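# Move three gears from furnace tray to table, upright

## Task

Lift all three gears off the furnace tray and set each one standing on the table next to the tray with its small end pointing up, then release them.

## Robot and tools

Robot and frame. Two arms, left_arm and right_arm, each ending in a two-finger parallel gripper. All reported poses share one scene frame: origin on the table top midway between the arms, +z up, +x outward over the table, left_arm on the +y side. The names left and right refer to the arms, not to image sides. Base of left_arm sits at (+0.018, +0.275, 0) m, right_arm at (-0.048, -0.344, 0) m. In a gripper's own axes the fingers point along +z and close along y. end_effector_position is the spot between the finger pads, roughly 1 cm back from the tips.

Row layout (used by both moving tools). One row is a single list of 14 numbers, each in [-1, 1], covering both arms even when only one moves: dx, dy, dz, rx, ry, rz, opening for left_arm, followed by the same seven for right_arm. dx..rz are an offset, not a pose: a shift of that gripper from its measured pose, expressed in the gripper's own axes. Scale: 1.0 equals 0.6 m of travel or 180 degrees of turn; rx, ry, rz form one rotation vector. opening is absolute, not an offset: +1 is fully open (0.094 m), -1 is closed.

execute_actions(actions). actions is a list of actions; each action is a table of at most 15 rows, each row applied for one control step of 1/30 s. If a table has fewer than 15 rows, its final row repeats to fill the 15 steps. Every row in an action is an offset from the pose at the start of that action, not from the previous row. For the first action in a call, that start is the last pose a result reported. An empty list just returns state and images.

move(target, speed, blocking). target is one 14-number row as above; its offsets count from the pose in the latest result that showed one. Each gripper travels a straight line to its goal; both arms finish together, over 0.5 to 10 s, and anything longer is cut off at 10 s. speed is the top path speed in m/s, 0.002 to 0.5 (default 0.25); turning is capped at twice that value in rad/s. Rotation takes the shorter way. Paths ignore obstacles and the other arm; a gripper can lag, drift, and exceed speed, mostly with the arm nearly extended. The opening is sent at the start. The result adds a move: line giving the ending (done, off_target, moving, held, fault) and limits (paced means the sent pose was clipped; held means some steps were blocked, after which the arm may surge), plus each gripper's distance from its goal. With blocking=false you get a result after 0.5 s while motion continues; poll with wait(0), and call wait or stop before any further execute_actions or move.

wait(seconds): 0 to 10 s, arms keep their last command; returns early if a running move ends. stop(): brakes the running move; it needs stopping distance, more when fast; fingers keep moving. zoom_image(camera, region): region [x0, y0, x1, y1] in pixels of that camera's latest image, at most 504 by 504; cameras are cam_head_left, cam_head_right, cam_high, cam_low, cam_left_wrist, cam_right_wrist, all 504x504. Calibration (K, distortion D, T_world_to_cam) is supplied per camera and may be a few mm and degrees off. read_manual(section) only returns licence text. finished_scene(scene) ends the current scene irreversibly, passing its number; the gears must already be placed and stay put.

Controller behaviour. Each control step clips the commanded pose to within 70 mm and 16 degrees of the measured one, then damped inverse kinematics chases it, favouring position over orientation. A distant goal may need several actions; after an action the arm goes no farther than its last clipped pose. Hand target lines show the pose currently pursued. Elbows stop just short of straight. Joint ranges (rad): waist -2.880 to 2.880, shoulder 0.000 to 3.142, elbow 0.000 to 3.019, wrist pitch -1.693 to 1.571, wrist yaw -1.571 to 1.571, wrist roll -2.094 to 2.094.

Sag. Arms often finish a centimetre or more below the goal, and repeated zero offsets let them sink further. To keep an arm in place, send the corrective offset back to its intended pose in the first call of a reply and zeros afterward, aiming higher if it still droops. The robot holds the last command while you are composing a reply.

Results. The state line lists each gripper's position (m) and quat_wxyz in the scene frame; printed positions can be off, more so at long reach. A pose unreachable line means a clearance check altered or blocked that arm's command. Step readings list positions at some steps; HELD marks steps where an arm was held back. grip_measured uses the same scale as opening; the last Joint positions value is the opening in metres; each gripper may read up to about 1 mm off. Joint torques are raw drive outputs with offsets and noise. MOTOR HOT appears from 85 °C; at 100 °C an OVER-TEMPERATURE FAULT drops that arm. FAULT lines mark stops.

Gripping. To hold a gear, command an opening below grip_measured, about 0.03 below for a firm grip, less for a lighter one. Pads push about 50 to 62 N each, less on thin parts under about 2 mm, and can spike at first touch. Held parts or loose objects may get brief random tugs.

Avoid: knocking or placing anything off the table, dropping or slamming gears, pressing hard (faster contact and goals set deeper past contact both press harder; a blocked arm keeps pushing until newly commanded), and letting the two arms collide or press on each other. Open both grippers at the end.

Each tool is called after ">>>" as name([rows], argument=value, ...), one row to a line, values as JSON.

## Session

>>> execute_actions(actions=[])

Scene clock: 0.00 s.
left_arm: end_effector_position=(+0.2439, -0.2678, +0.1257) grip_measured=+1.000 end_effector_quat_wxyz=(-0.184, -0.383, +0.865, -0.266) | right_arm: end_effector_position=(+0.8113, -0.4779, +0.3459) grip_measured=+1.000 end_effector_quat_wxyz=(+0.545, -0.297, +0.759, +0.196)
Joint positions: left_arm=[-1.086  1.669  1.193 -0.559  0.404 -2.006  0.094] | right_arm=[-0.454  2.406  2.699 -0.89  -0.945 -0.531  0.094]
Joint velocities: left_arm=[ 0.005 -0.015 -0.002 -0.002  0.037 -0.095  0.   ] | right_arm=[ 0.005  0.005 -0.012 -0.012 -0.037  0.037  0.   ]
Joint torques (N m, as the arm reports them, + toward a larger angle): no reading
Motor temperatures (°C, as the motors report them): left_arm=[24 26 27 28 26 25] | right_arm=[28 28 29 27 26 26]
Hand target (left_arm): +0.248, -0.275, +0.134; -0.183, -0.380, +0.864, -0.276
Hand target (right_arm): +0.808, -0.477, +0.375; +0.561, -0.306, +0.747, +0.183
camera_calibration (this result's frames):
cam_left_wrist: T_world_to_cam=[[0.758221, -0.565868, 0.323873, -0.37913], [-0.460466, -0.113069, 0.880447, -0.0259744], [-0.461597, -0.816706, -0.346295, 0.0609959], [0, 0, 0, 1]] pos_world=[0.303659, -0.167659, 0.166782]
cam_right_wrist: T_world_to_cam=[[0.670917, -0.740581, 0.0375592, -0.914625], [-0.59119, -0.56478, -0.575777, 0.416108], [0.447622, 0.364094, -0.816744, 0.220718], [0, 0, 0, 1]] pos_world=[0.760838, -0.522706, 0.454208]

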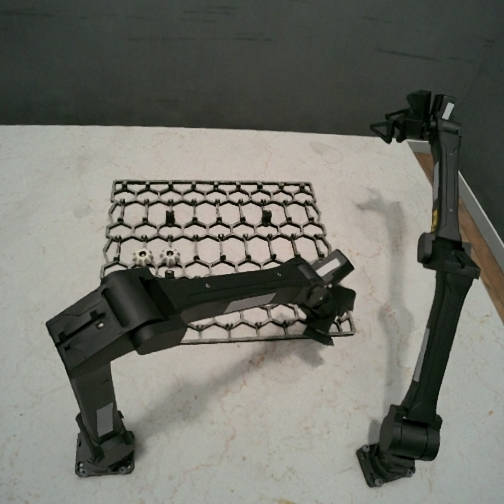

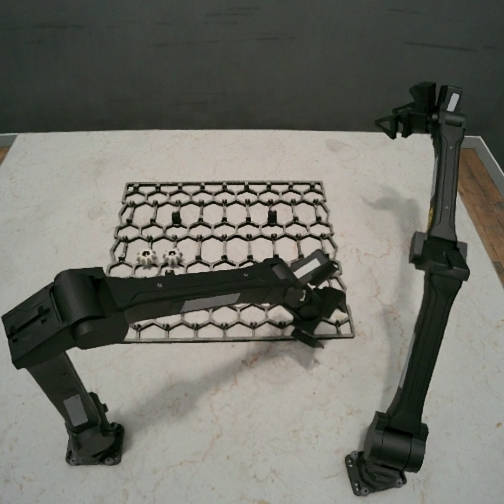

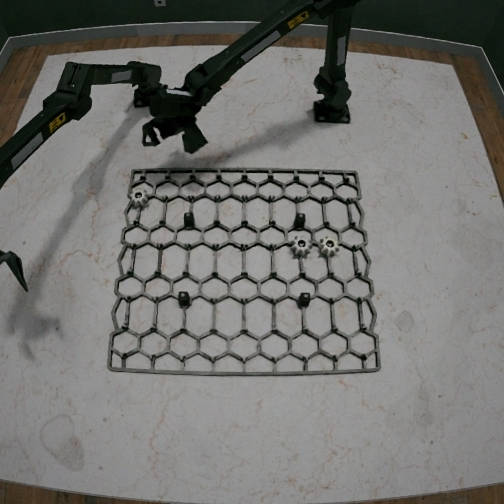

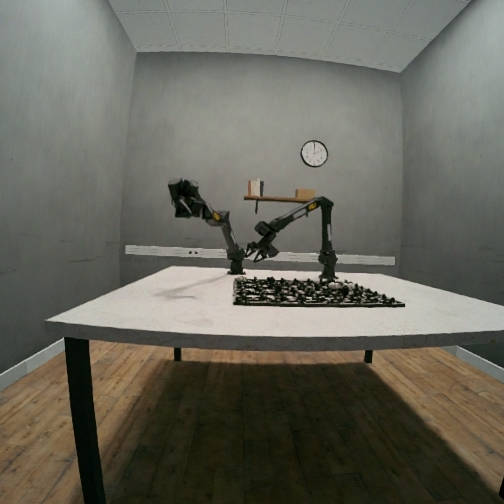

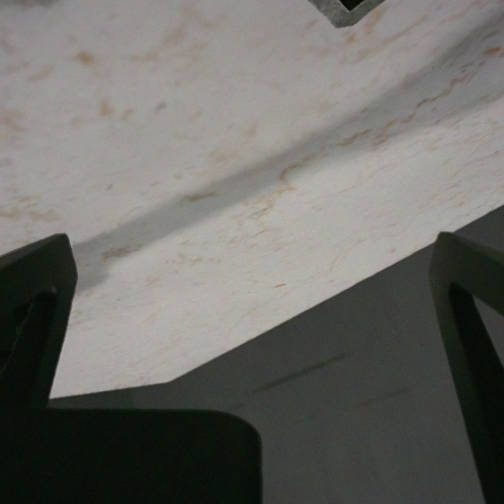

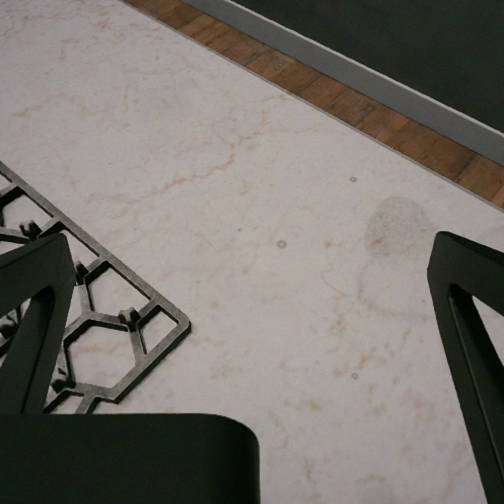

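>>> move(target=[-0.742,0.097,-0.592,-0.0385,-0.211,-0.226,0.6,0.44,0.678,-0.223,0.136,0.378,0.206,0.6], speed=0.25)

Scene clock: 4.03 s.
left_arm: end_effector_position=(+0.5169, +0.2284, +0.1560) grip_measured=+0.602 end_effector_quat_wxyz=(+0.006, +0.713, -0.701, +0.010) | right_arm: end_effector_position=(+0.3888, -0.3241, +0.1226) grip_measured=+0.602 end_effector_quat_wxyz=(-0.009, -0.003, +1.000, +0.005)
Joint positions: left_arm=[-0.111  1.679  1.419 -1.304  0.022 -1.673  0.075] | right_arm=[-0.096  1.563  1.184 -1.21  -0.01   0.038  0.075]
Joint velocities: left_arm=[-0.005  0.005  0.007  0.002  0.022 -0.066 -0.001] | right_arm=[-0.005  0.005 -0.007  0.007 -0.022  0.022 -0.   ]
Joint torques (N m, as the arm reports them, + toward a larger angle): left_arm=[ -0.45 -14.06  13.69  -0.3   -0.25   0.11] | right_arm=[ -1.91 -15.13   7.98  -0.52   0.16  -0.1 ]
Motor temperatures (°C, as the motors report them): left_arm=[24 26 28 28 26 25] | right_arm=[28 29 29 27 26 26]
Hand target (left_arm): +0.529, +0.228, +0.157; +0.004, +0.710, -0.704, +0.010
Hand target (right_arm): +0.385, -0.321, +0.133; -0.000, -0.003, +1.000, +0.003
Off the commanded pose (left_arm): 0.008 m, 2 deg.
Off the commanded pose (right_arm): 0.010 m, 1 deg.
move: done
camera_calibration (this result's frames):
cam_left_wrist: T_world_to_cam=[[0.999881, 0.0130614, 0.00817799, -0.523042], [0.00563848, -0.803962, 0.594654, 0.090687], [0.0143418, -0.594537, -0.80394, 0.377424], [0, 0, 0, 1]] pos_world=[0.517055, 0.304133, 0.253776]
cam_right_wrist: T_world_to_cam=[[0.0196007, -0.999699, -0.0147583, -0.333303], [-0.802618, -0.0245351, 0.595989, 0.238248], [-0.596171, 0.000163483, -0.802857, 0.457681], [0, 0, 0, 1]] pos_world=[0.470611, -0.327432, 0.22054]

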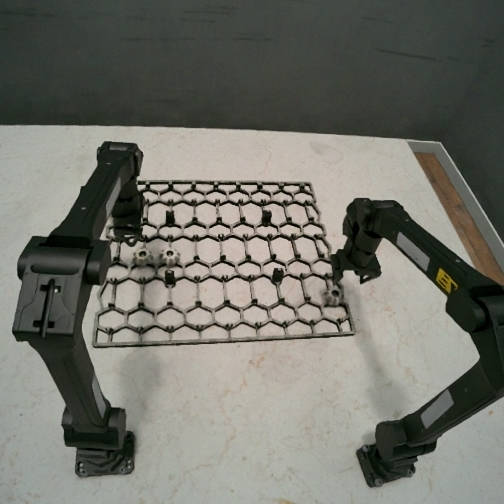

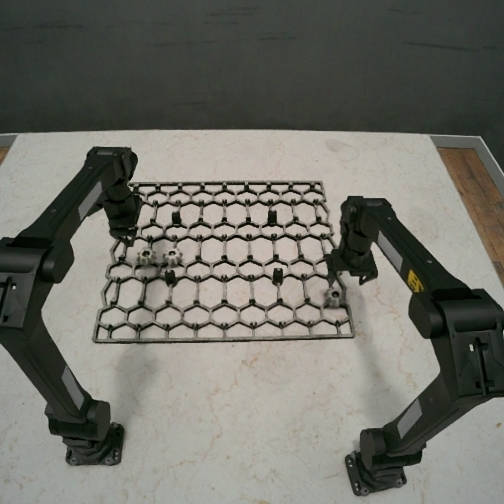

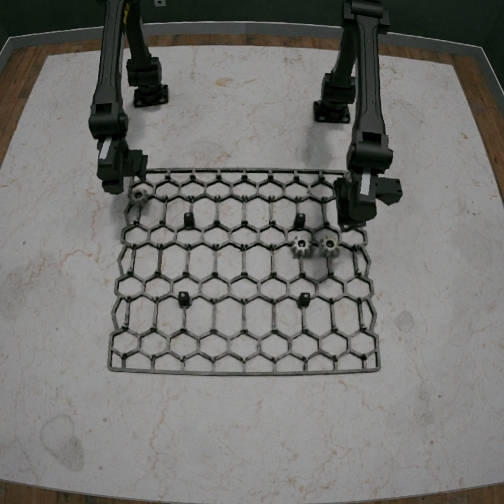

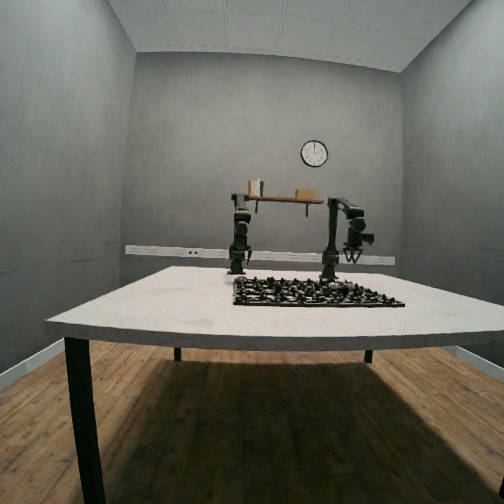

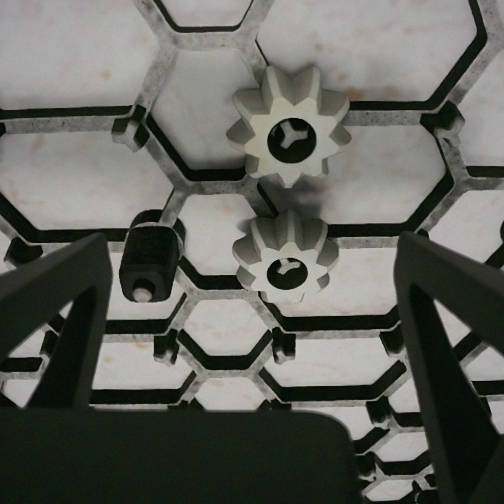

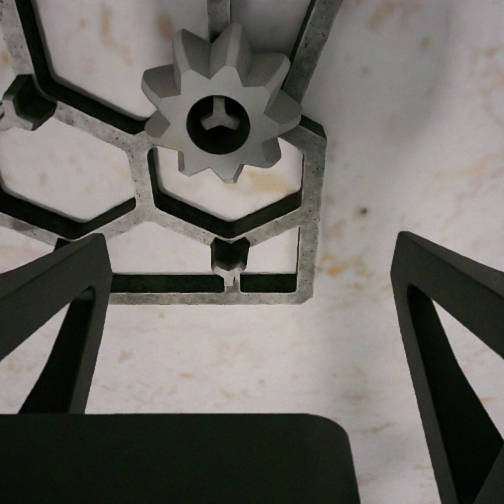

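>>> move(target=[0.025,-0.033,0.222,0,0,0,0.6,-0.018,0.018,0.167,0,0,0,0.6], speed=0.08)

Scene clock: 6.37 s.
left_arm: end_effector_position=(+0.5388, +0.2173, +0.0360) grip_measured=+0.602 end_effector_quat_wxyz=(+0.002, +0.714, -0.700, +0.016) | right_arm: end_effector_position=(+0.3995, -0.3192, +0.0280) grip_measured=+0.602 end_effector_quat_wxyz=(-0.006, +0.001, +1.000, +0.005)
Joint positions: left_arm=[-0.128  1.846  1.311 -1.014  0.022 -1.693  0.075] | right_arm=[-0.086  1.708  1.086 -0.961 -0.012  0.056  0.075]
Joint velocities: left_arm=[-0.015 -0.005 -0.007  0.012  0.007  0.066 -0.   ] | right_arm=[ 0.005 -0.005  0.002  0.012 -0.022 -0.095 -0.001]
Joint torques (N m, as the arm reports them, + toward a larger angle): left_arm=[ -1.87 -15.58   8.93   0.68  -0.19  -0.04] | right_arm=[ -1.49 -13.25   6.92   0.52   0.02   0.01]
Motor temperatures (°C, as the motors report them): left_arm=[24 26 28 28 26 25] | right_arm=[28 29 29 27 26 26]
Hand target (left_arm): +0.539, +0.211, +0.023; +0.006, +0.713, -0.701, +0.010
Hand target (right_arm): +0.398, -0.312, +0.022; -0.009, -0.003, +1.000, +0.005
Off the commanded pose (left_arm): 0.014 m, 1 deg.
Off the commanded pose (right_arm): 0.009 m, 1 deg.
move: off_target (left_arm)
camera_calibration (this result's frames):
cam_left_wrist: T_world_to_cam=[[0.99964, 0.0157479, 0.0217238, -0.544705], [-0.000300911, -0.803012, 0.595963, 0.15596], [0.0268296, -0.595755, -0.802718, 0.267515], [0, 0, 0, 1]] pos_world=[0.537378, 0.293189, 0.133626]
cam_right_wrist: T_world_to_cam=[[0.0112798, -0.999811, -0.0158128, -0.326652], [-0.806051, -0.0184498, 0.591558, 0.306772], [-0.591739, 0.0060733, -0.806107, 0.388321], [0, 0, 0, 1]] pos_world=[0.480743, -0.323289, 0.12639]

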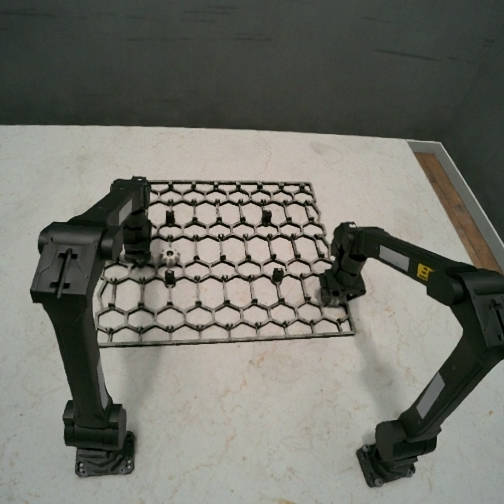

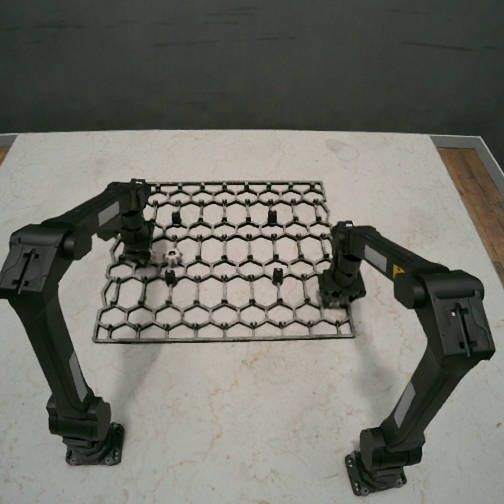

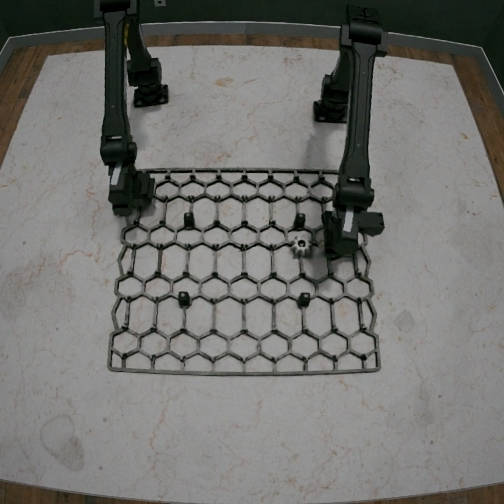

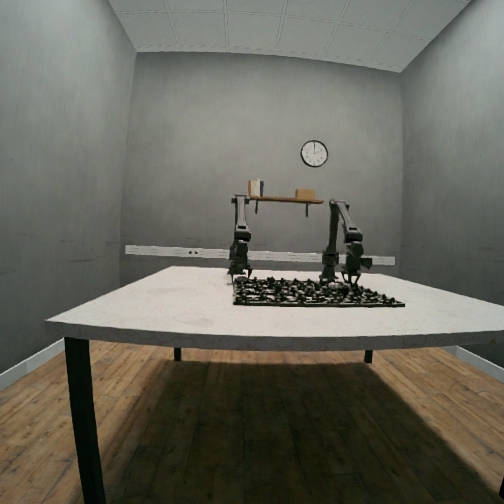

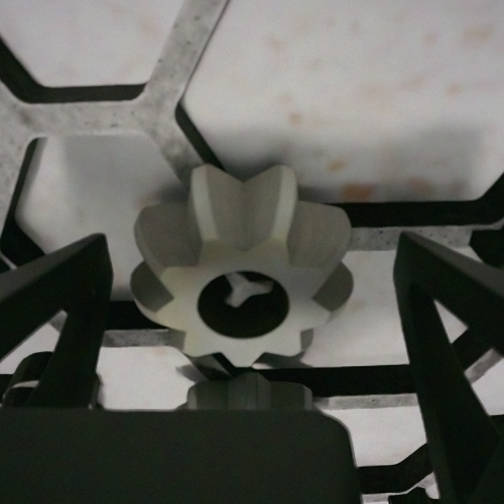

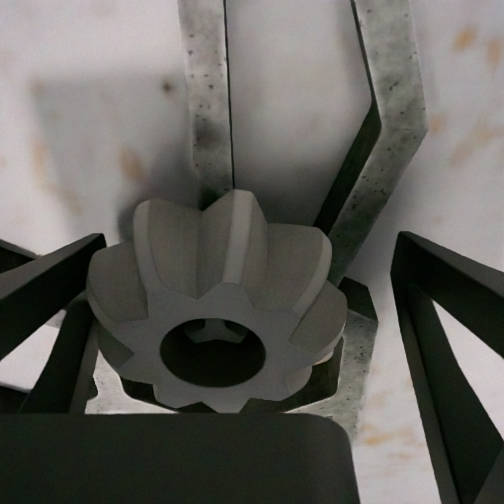

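>>> move(target=[0,0,0.01,0,0,0,-0.45,0,0.012,-0.012,0,0,0,0.6], speed=0.03)

>>> move(target=[0,0,0,0,0,0,-0.45,0,0,0,0,0,0,-0.45], speed=0.03)

Scene clock: 7.20 s.
left_arm: end_effector_position=(+0.5371, +0.2185, +0.0355) grip_measured=+0.085 end_effector_quat_wxyz=(+0.002, +0.714, -0.700, +0.012) | right_arm: end_effector_position=(+0.3969, -0.3193, +0.0281) grip_measured=+0.602 end_effector_quat_wxyz=(-0.012, +0.005, +1.000, +0.005)
Joint positions: left_arm=[-0.128  1.846  1.309 -1.018  0.018 -1.693  0.051] | right_arm=[-0.086  1.708  1.086 -0.972 -0.012  0.062  0.075]
Joint velocities: left_arm=[-0.005 -0.015  0.007 -0.027 -0.139  0.007  0.   ] | right_arm=[ 0.015 -0.015  0.007  0.002 -0.051 -0.022  0.001]
Joint torques (N m, as the arm reports them, + toward a larger angle): left_arm=[ -0.71 -17.67   8.38   1.    -0.04   0.03] | right_arm=[ -2.44 -14.67   8.    -0.44   0.01   0.01]
Motor temperatures (°C, as the motors report them): left_arm=[24 26 28 28 26 25] | right_arm=[28 29 29 27 26 26]
Hand target (left_arm): +0.539, +0.217, +0.030; +0.002, +0.714, -0.700, +0.015
Hand target (right_arm): +0.400, -0.312, +0.035; -0.006, +0.001, +1.000, +0.006
Off the commanded pose (left_arm): 0.006 m, 0 deg.
Off the commanded pose (right_arm): 0.011 m, 1 deg.
move: off_target (right_arm)
camera_calibration (this result's frames):
cam_left_wrist: T_world_to_cam=[[0.999726, 0.0161193, 0.0169629, -0.543041], [0.00295406, -0.80604, 0.591854, 0.156234], [0.023213, -0.591641, -0.805867, 0.269022], [0, 0, 0, 1]] pos_world=[0.536186, 0.293849, 0.13354]
cam_right_wrist: T_world_to_cam=[[0.00501185, -0.999872, -0.0152243, -0.324309], [-0.799753, -0.0131474, 0.600185, 0.303578], [-0.600308, 0.00916768, -0.799716, 0.391019], [0, 0, 0, 1]] pos_world=[0.479145, -0.323861, 0.125564]

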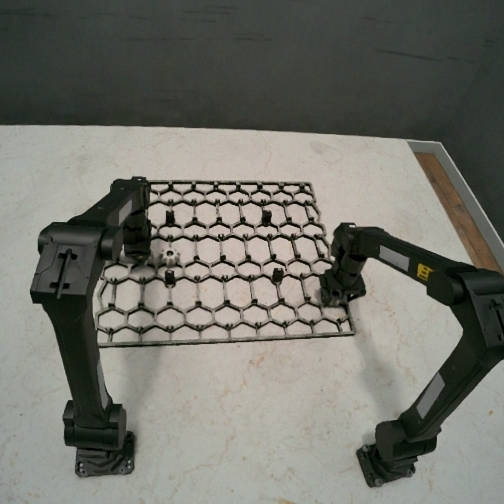

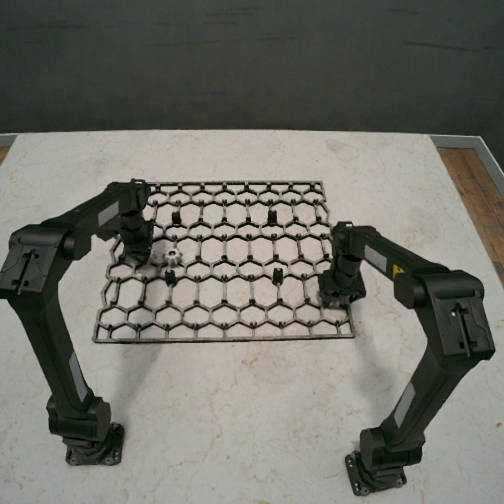

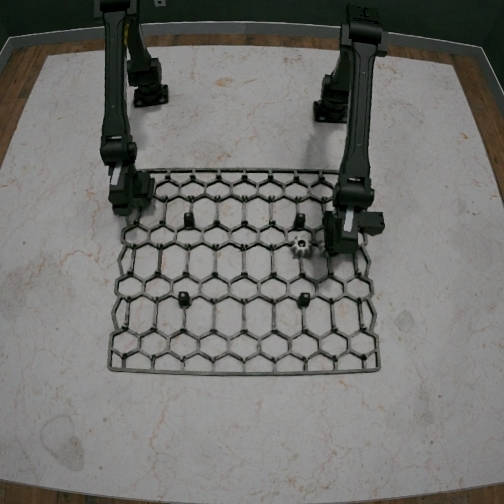

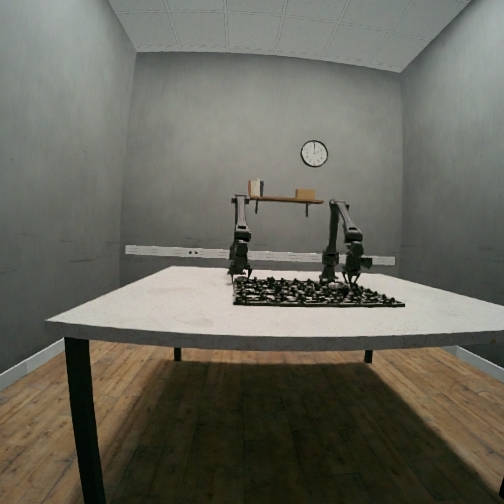

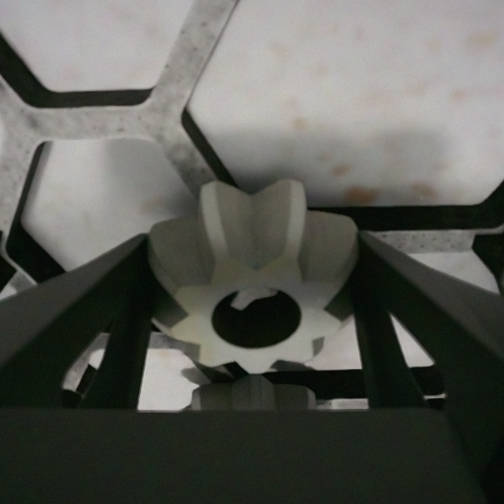

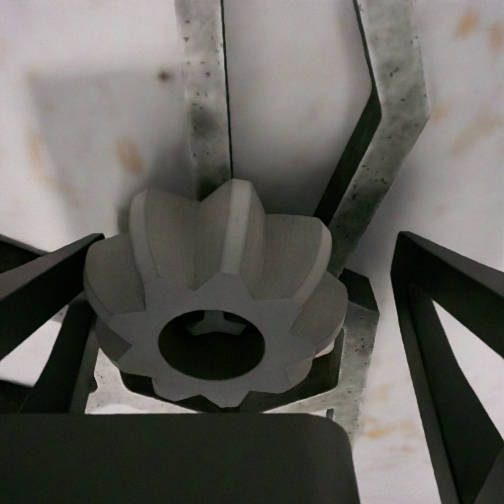

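Scene clock: 7.70 s.
left_arm: end_effector_position=(+0.5371, +0.2185, +0.0355) grip_measured=+0.085 end_effector_quat_wxyz=(+0.002, +0.714, -0.700, +0.012) | right_arm: end_effector_position=(+0.3960, -0.3150, +0.0281) grip_measured=+0.234 end_effector_quat_wxyz=(-0.013, +0.009, +1.000, +0.010)
Joint positions: left_arm=[-0.128  1.846  1.309 -1.018  0.018 -1.693  0.051] | right_arm=[-0.08   1.708  1.086 -0.974 -0.022  0.077  0.058]
Joint velocities: left_arm=[ 0.005  0.005  0.002 -0.012 -0.125 -0.037 -0.001] | right_arm=[-0.015 -0.005  0.027  0.002 -0.022  0.007  0.   ]
Joint torques (N m, as the arm reports them, + toward a larger angle): left_arm=[ -0.29 -18.51   8.66   0.2   -0.17   0.05] | right_arm=[ -3.97 -14.55   7.31  -0.01   0.39  -0.22]
Motor temperatures (°C, as the motors report them): left_arm=[24 26 28 28 26 25] | right_arm=[28 29 29 27 26 26]
Hand target (left_arm): +0.537, +0.218, +0.035; +0.002, +0.714, -0.700, +0.012
Hand target (right_arm): +0.397, -0.320, +0.028; -0.012, +0.005, +1.000, +0.005
Off the commanded pose (left_arm): 0.000 m, 0 deg.
Off the commanded pose (right_arm): 0.004 m, 1 deg.
move: done
camera_calibration (this result's frames):
cam_left_wrist: T_world_to_cam=[[0.999726, 0.0161193, 0.0169629, -0.543041], [0.00295406, -0.80604, 0.591854, 0.156234], [0.023213, -0.591641, -0.805867, 0.269022], [0, 0, 0, 1]] pos_world=[0.536186, 0.293849, 0.13354]
cam_right_wrist: T_world_to_cam=[[-0.00484607, -0.999667, -0.0253516, -0.315712], [-0.797769, -0.0114211, 0.602854, 0.30256], [-0.602943, 0.0231462, -0.797448, 0.395852], [0, 0, 0, 1]] pos_world=[0.47852, -0.321314, 0.125268]

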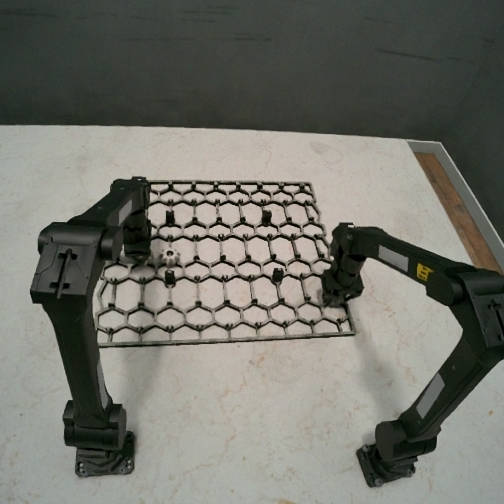

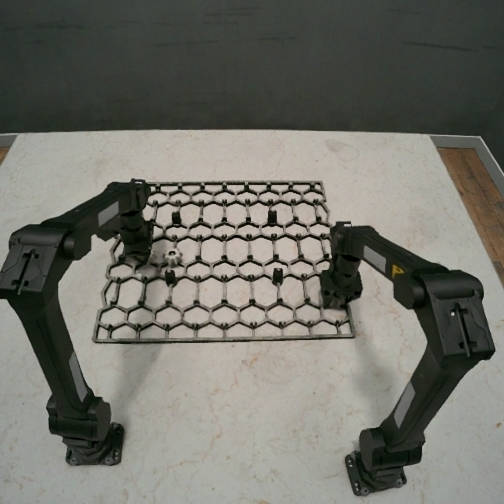

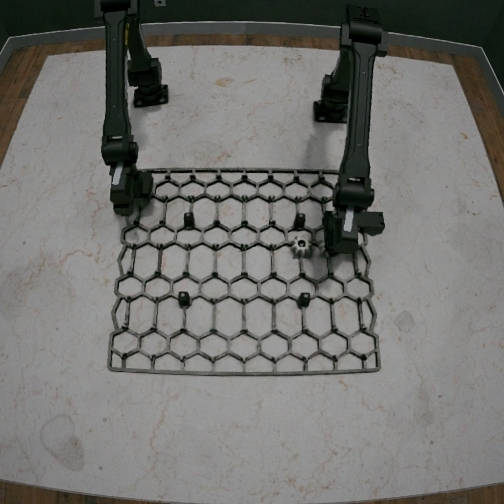

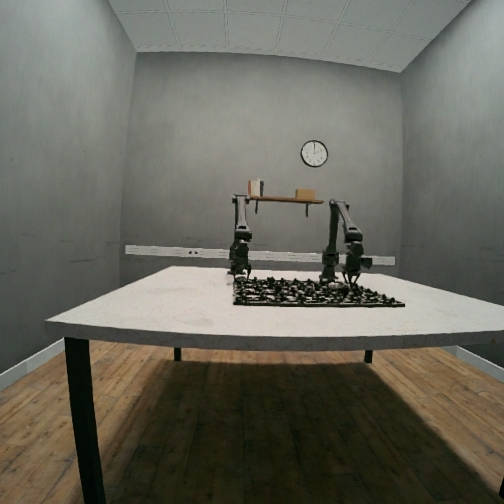

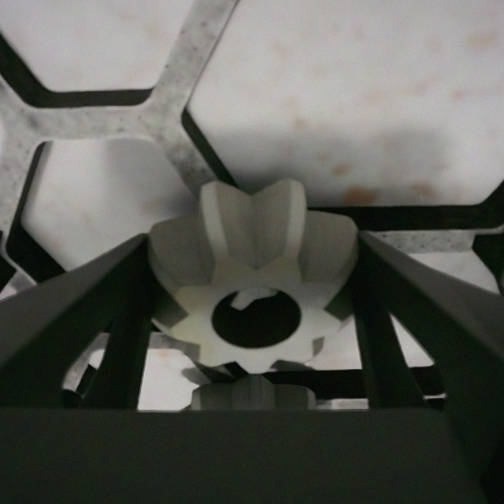

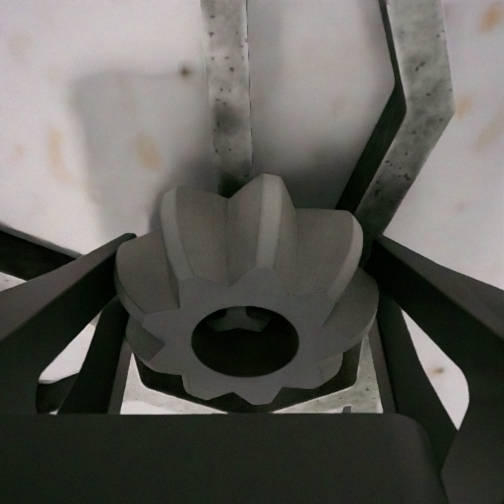

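>>> move(target=[0,-0.03,-0.15,0,0,0,-0.5,-0.03,0,-0.13,0,0,0,-0.45], speed=0.04)

Scene clock: 10.57 s.
left_arm: end_effector_position=(+0.5326, +0.2189, +0.0869) grip_measured=+0.084 end_effector_quat_wxyz=(+0.027, +0.714, -0.699, -0.020) | right_arm: end_effector_position=(+0.3900, -0.3149, +0.0739) grip_measured=+0.209 end_effector_quat_wxyz=(-0.053, +0.009, +0.999, +0.008)
Joint positions: left_arm=[-0.128  1.822  1.424 -1.237  0.018 -1.693  0.051] | right_arm=[-0.08   1.675  1.179 -1.179 -0.024  0.076  0.057]
Joint velocities: left_arm=[-0.005 -0.005  0.022  0.002 -0.081 -0.066  0.001] | right_arm=[-0.005 -0.015 -0.002  0.002  0.066 -0.022 -0.002]
Joint torques (N m, as the arm reports them, + toward a larger angle): left_arm=[  0.26 -22.26  14.11  -0.63  -0.22   0.08] | right_arm=[ -3.5  -15.81  12.87  -0.75   0.11  -0.17]
Motor temperatures (°C, as the motors report them): left_arm=[24 26 29 28 26 25] | right_arm=[28 29 30 27 26 26]
Hand target (left_arm): +0.551, +0.220, +0.126; +0.001, +0.714, -0.700, +0.012
Hand target (right_arm): +0.414, -0.317, +0.106; -0.013, +0.009, +1.000, +0.010
Off the commanded pose (left_arm): 0.044 m, 5 deg.
Off the commanded pose (right_arm): 0.041 m, 5 deg.
move: off_target (left_arm, right_arm); limits=paced
camera_calibration (this result's frames):
cam_left_wrist: T_world_to_cam=[[0.997813, 0.016316, -0.0640546, -0.531392], [0.050681, -0.810947, 0.582921, 0.10261], [-0.0424339, -0.584893, -0.81, 0.344696], [0, 0, 0, 1]] pos_world=[0.539657, 0.293492, 0.185352]
cam_right_wrist: T_world_to_cam=[[-0.00528667, -0.999746, -0.0219012, -0.31461], [-0.747757, -0.0105895, 0.663888, 0.246482], [-0.663951, 0.0198865, -0.747511, 0.447802], [0, 0, 0, 1]] pos_world=[0.479964, -0.320825, 0.16421]

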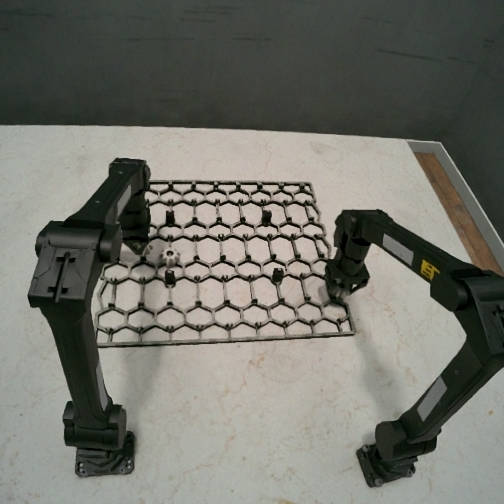

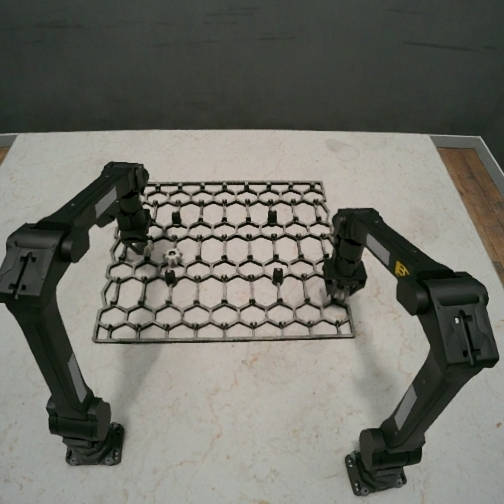

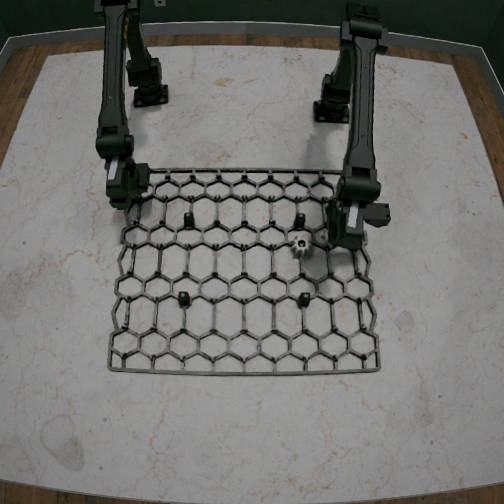

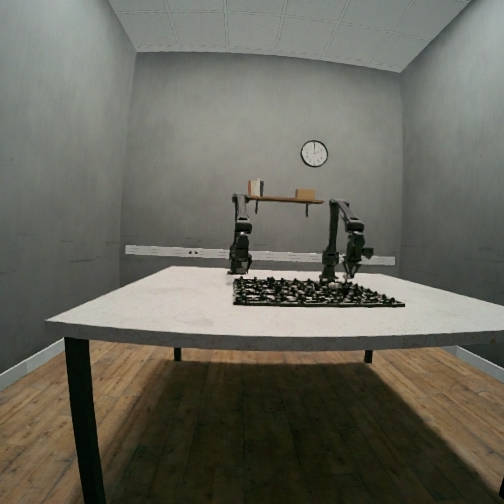

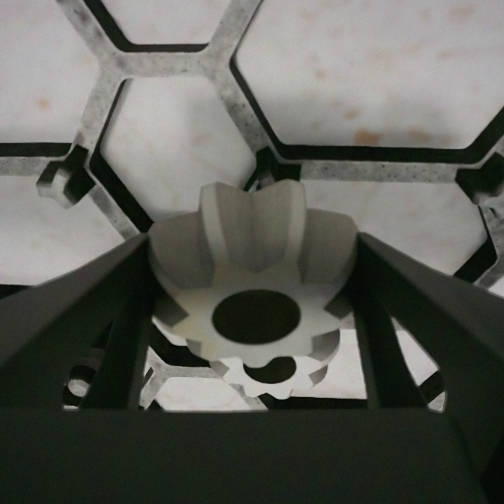

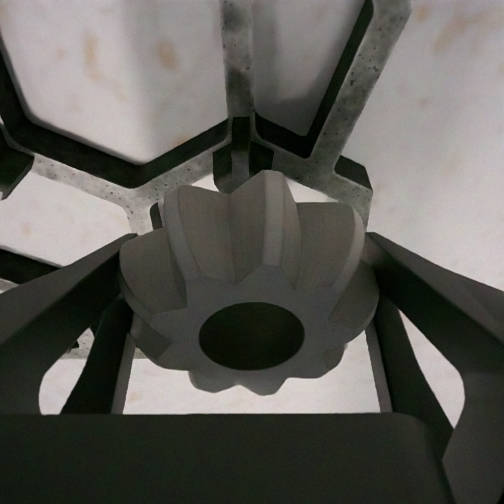

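>>> move(target=[-0.37,-0.12,-0.03,0.02,0,0,-0.5,-0.03,-0.21,-0.03,0,-0.034,0,-0.45], speed=0.1)

Scene clock: 13.43 s.
left_arm: end_effector_position=(+0.5887, +0.4349, +0.0894) grip_measured=+0.084 end_effector_quat_wxyz=(+0.017, +0.717, -0.697, -0.002) | right_arm: end_effector_position=(+0.3950, -0.4340, +0.0728) grip_measured=+0.209 end_effector_quat_wxyz=(-0.024, +0.009, +1.000, +0.010)
Joint positions: left_arm=[ 0.252  1.984  1.678 -1.296  0.013 -1.321  0.051] | right_arm=[-0.342  1.675  1.179 -1.126 -0.011 -0.185  0.057]
Joint velocities: left_arm=[-0.015 -0.005  0.002 -0.022 -0.007  0.037 -0.001] | right_arm=[ 0.005 -0.005  0.022  0.002 -0.022 -0.007  0.001]
Joint torques (N m, as the arm reports them, + toward a larger angle): left_arm=[ -0.52 -20.48  14.81  -0.55  -0.05   0.07] | right_arm=[ -3.93 -15.29   9.69   0.11   0.06  -0.25]
Motor temperatures (°C, as the motors report them): left_arm=[24 27 29 28 26 25] | right_arm=[28 29 30 27 26 26]
Hand target (left_arm): +0.604, +0.441, +0.099; +0.006, +0.714, -0.700, +0.006
Hand target (right_arm): +0.406, -0.442, +0.088; -0.001, +0.010, +1.000, +0.005
Off the commanded pose (left_arm): 0.017 m, 1 deg.
Off the commanded pose (right_arm): 0.021 m, 3 deg.
move: off_target (left_arm, right_arm)
camera_calibration (this result's frames):
cam_left_wrist: T_world_to_cam=[[0.999445, 0.0233035, -0.0237968, -0.598342], [0.0328744, -0.804946, 0.592437, 0.280508], [-0.00534931, -0.59289, -0.805265, 0.456631], [0, 0, 0, 1]] pos_world=[0.591231, 0.510469, 0.187287]
cam_right_wrist: T_world_to_cam=[[-0.00442211, -0.999655, -0.0258949, -0.433643], [-0.78469, -0.012583, 0.619761, 0.266615], [-0.619872, 0.0230602, -0.784364, 0.439353], [0, 0, 0, 1]] pos_world=[0.479635, -0.44027, 0.168145]

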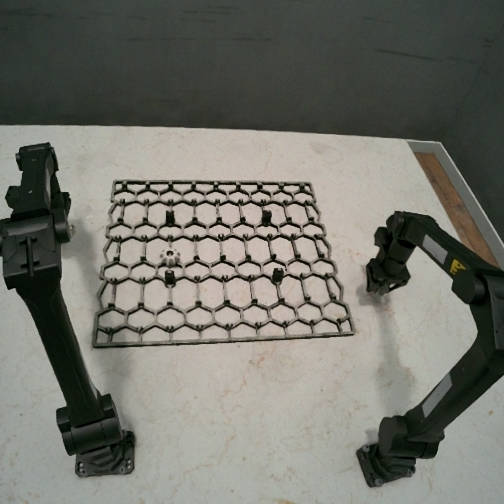

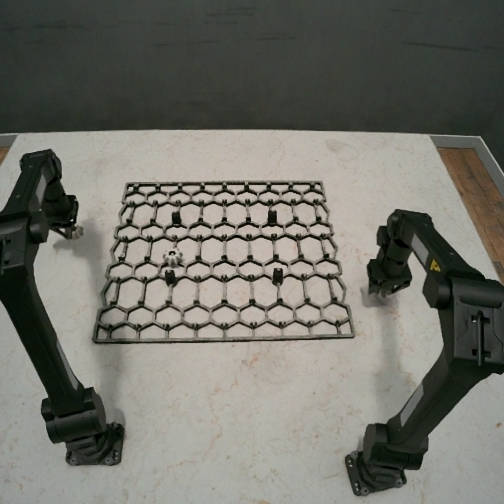

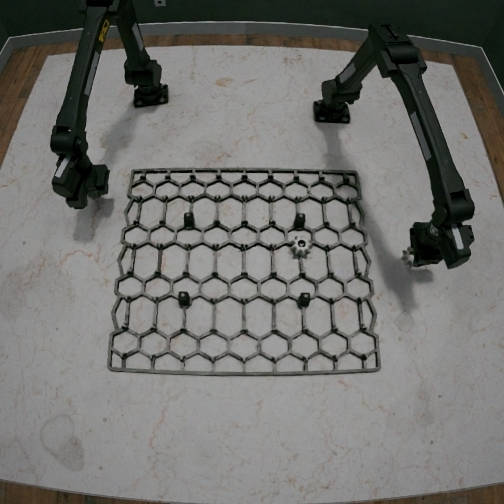

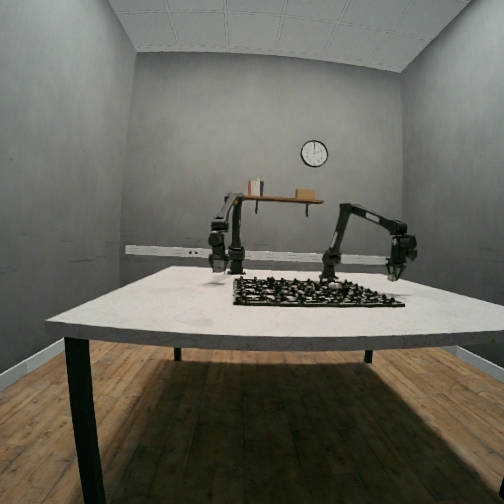

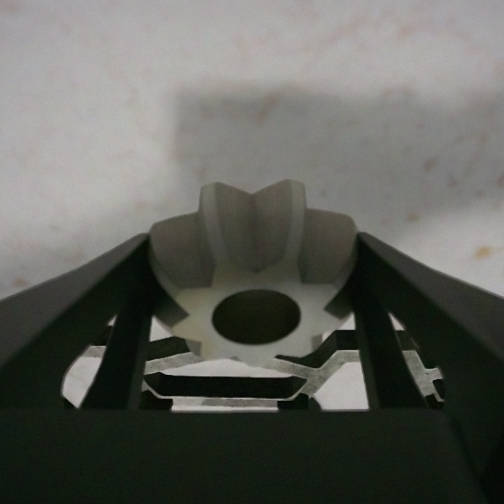

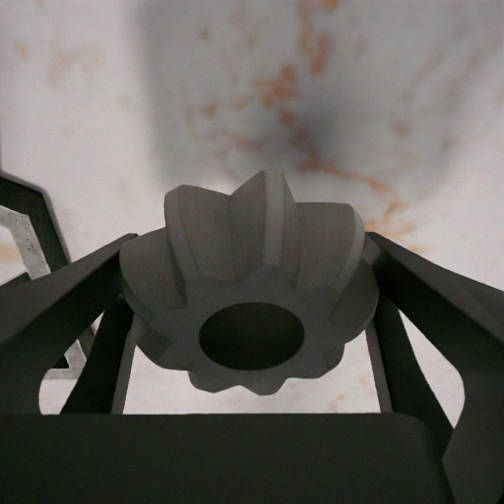

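>>> move(target=[0,0,0.133,0.008,0,0,-0.5,0,0,0.108,0,-0.012,0,-0.45], speed=0.05)

Scene clock: 15.43 s.
left_arm: end_effector_position=(+0.5855, +0.4334, +0.0230) grip_measured=+0.084 end_effector_quat_wxyz=(+0.004, +0.716, -0.698, +0.007) | right_arm: end_effector_position=(+0.3933, -0.4334, +0.0202) grip_measured=+0.209 end_effector_quat_wxyz=(-0.006, +0.010, +1.000, +0.007)
Joint positions: left_arm=[ 0.252  2.023  1.554 -1.101  0.017 -1.319  0.051] | right_arm=[-0.342  1.726  1.085 -0.945 -0.012 -0.182  0.057]
Joint velocities: left_arm=[-0.024 -0.015  0.017 -0.012  0.022  0.022 -0.   ] | right_arm=[ 0.015 -0.005 -0.017 -0.017 -0.051  0.081  0.   ]
Joint torques (N m, as the arm reports them, + toward a larger angle): left_arm=[ -0.52 -19.66   9.3    0.86  -0.09   0.04] | right_arm=[ -2.98 -11.85   5.78   1.18  -0.16  -0.13]
Motor temperatures (°C, as the motors report them): left_arm=[24 27 29 28 26 25] | right_arm=[28 29 30 27 26 26]
Hand target (left_arm): +0.587, +0.434, +0.010; +0.008, +0.717, -0.697, +0.007
Hand target (right_arm): +0.392, -0.432, +0.008; -0.005, +0.009, +1.000, +0.010
Off the commanded pose (left_arm): 0.013 m, 0 deg.
Off the commanded pose (right_arm): 0.012 m, 0 deg.
move: off_target (left_arm, right_arm)
camera_calibration (this result's frames):
cam_left_wrist: T_world_to_cam=[[0.999725, 0.022254, 0.00736025, -0.597036], [0.0136519, -0.80807, 0.588929, 0.33138], [0.0190536, -0.588667, -0.808151, 0.3862], [0, 0, 0, 1]] pos_world=[0.58499, 0.508408, 0.121343]
cam_right_wrist: T_world_to_cam=[[-0.00629063, -0.999788, -0.0196105, -0.433904], [-0.806989, -0.00650552, 0.590531, 0.309847], [-0.590533, 0.0195403, -0.806777, 0.384395], [0, 0, 0, 1]] pos_world=[0.474312, -0.439308, 0.118638]

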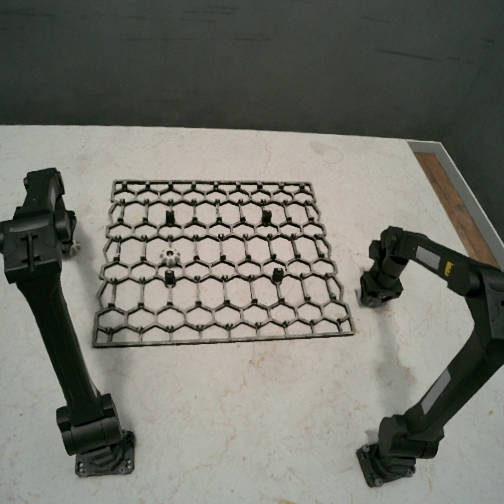

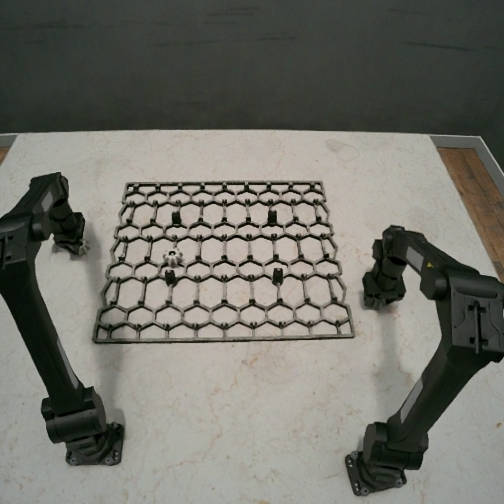

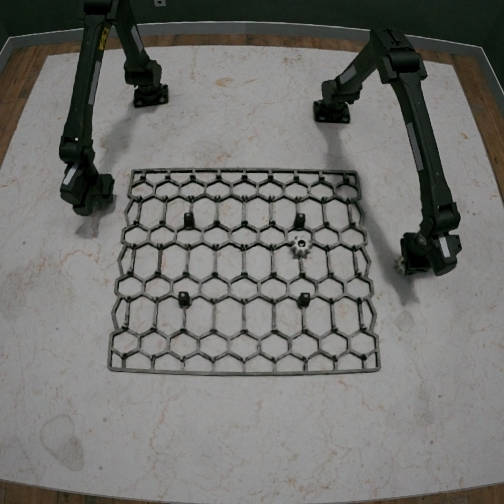

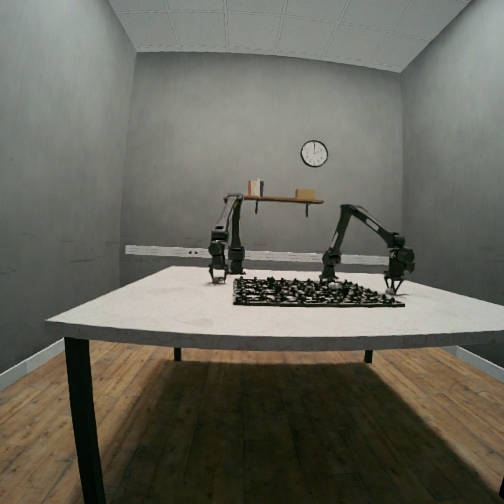

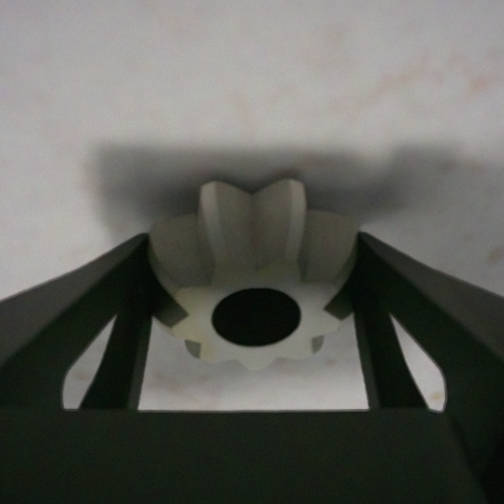

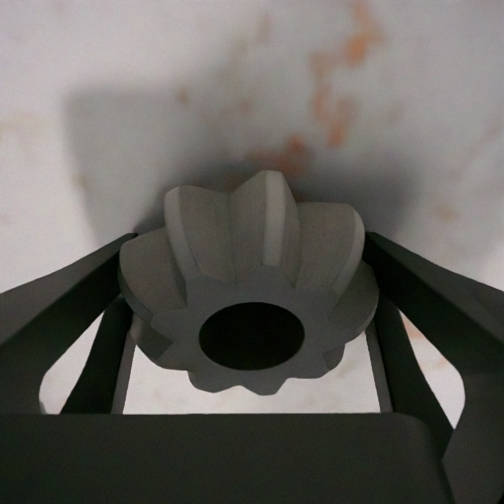

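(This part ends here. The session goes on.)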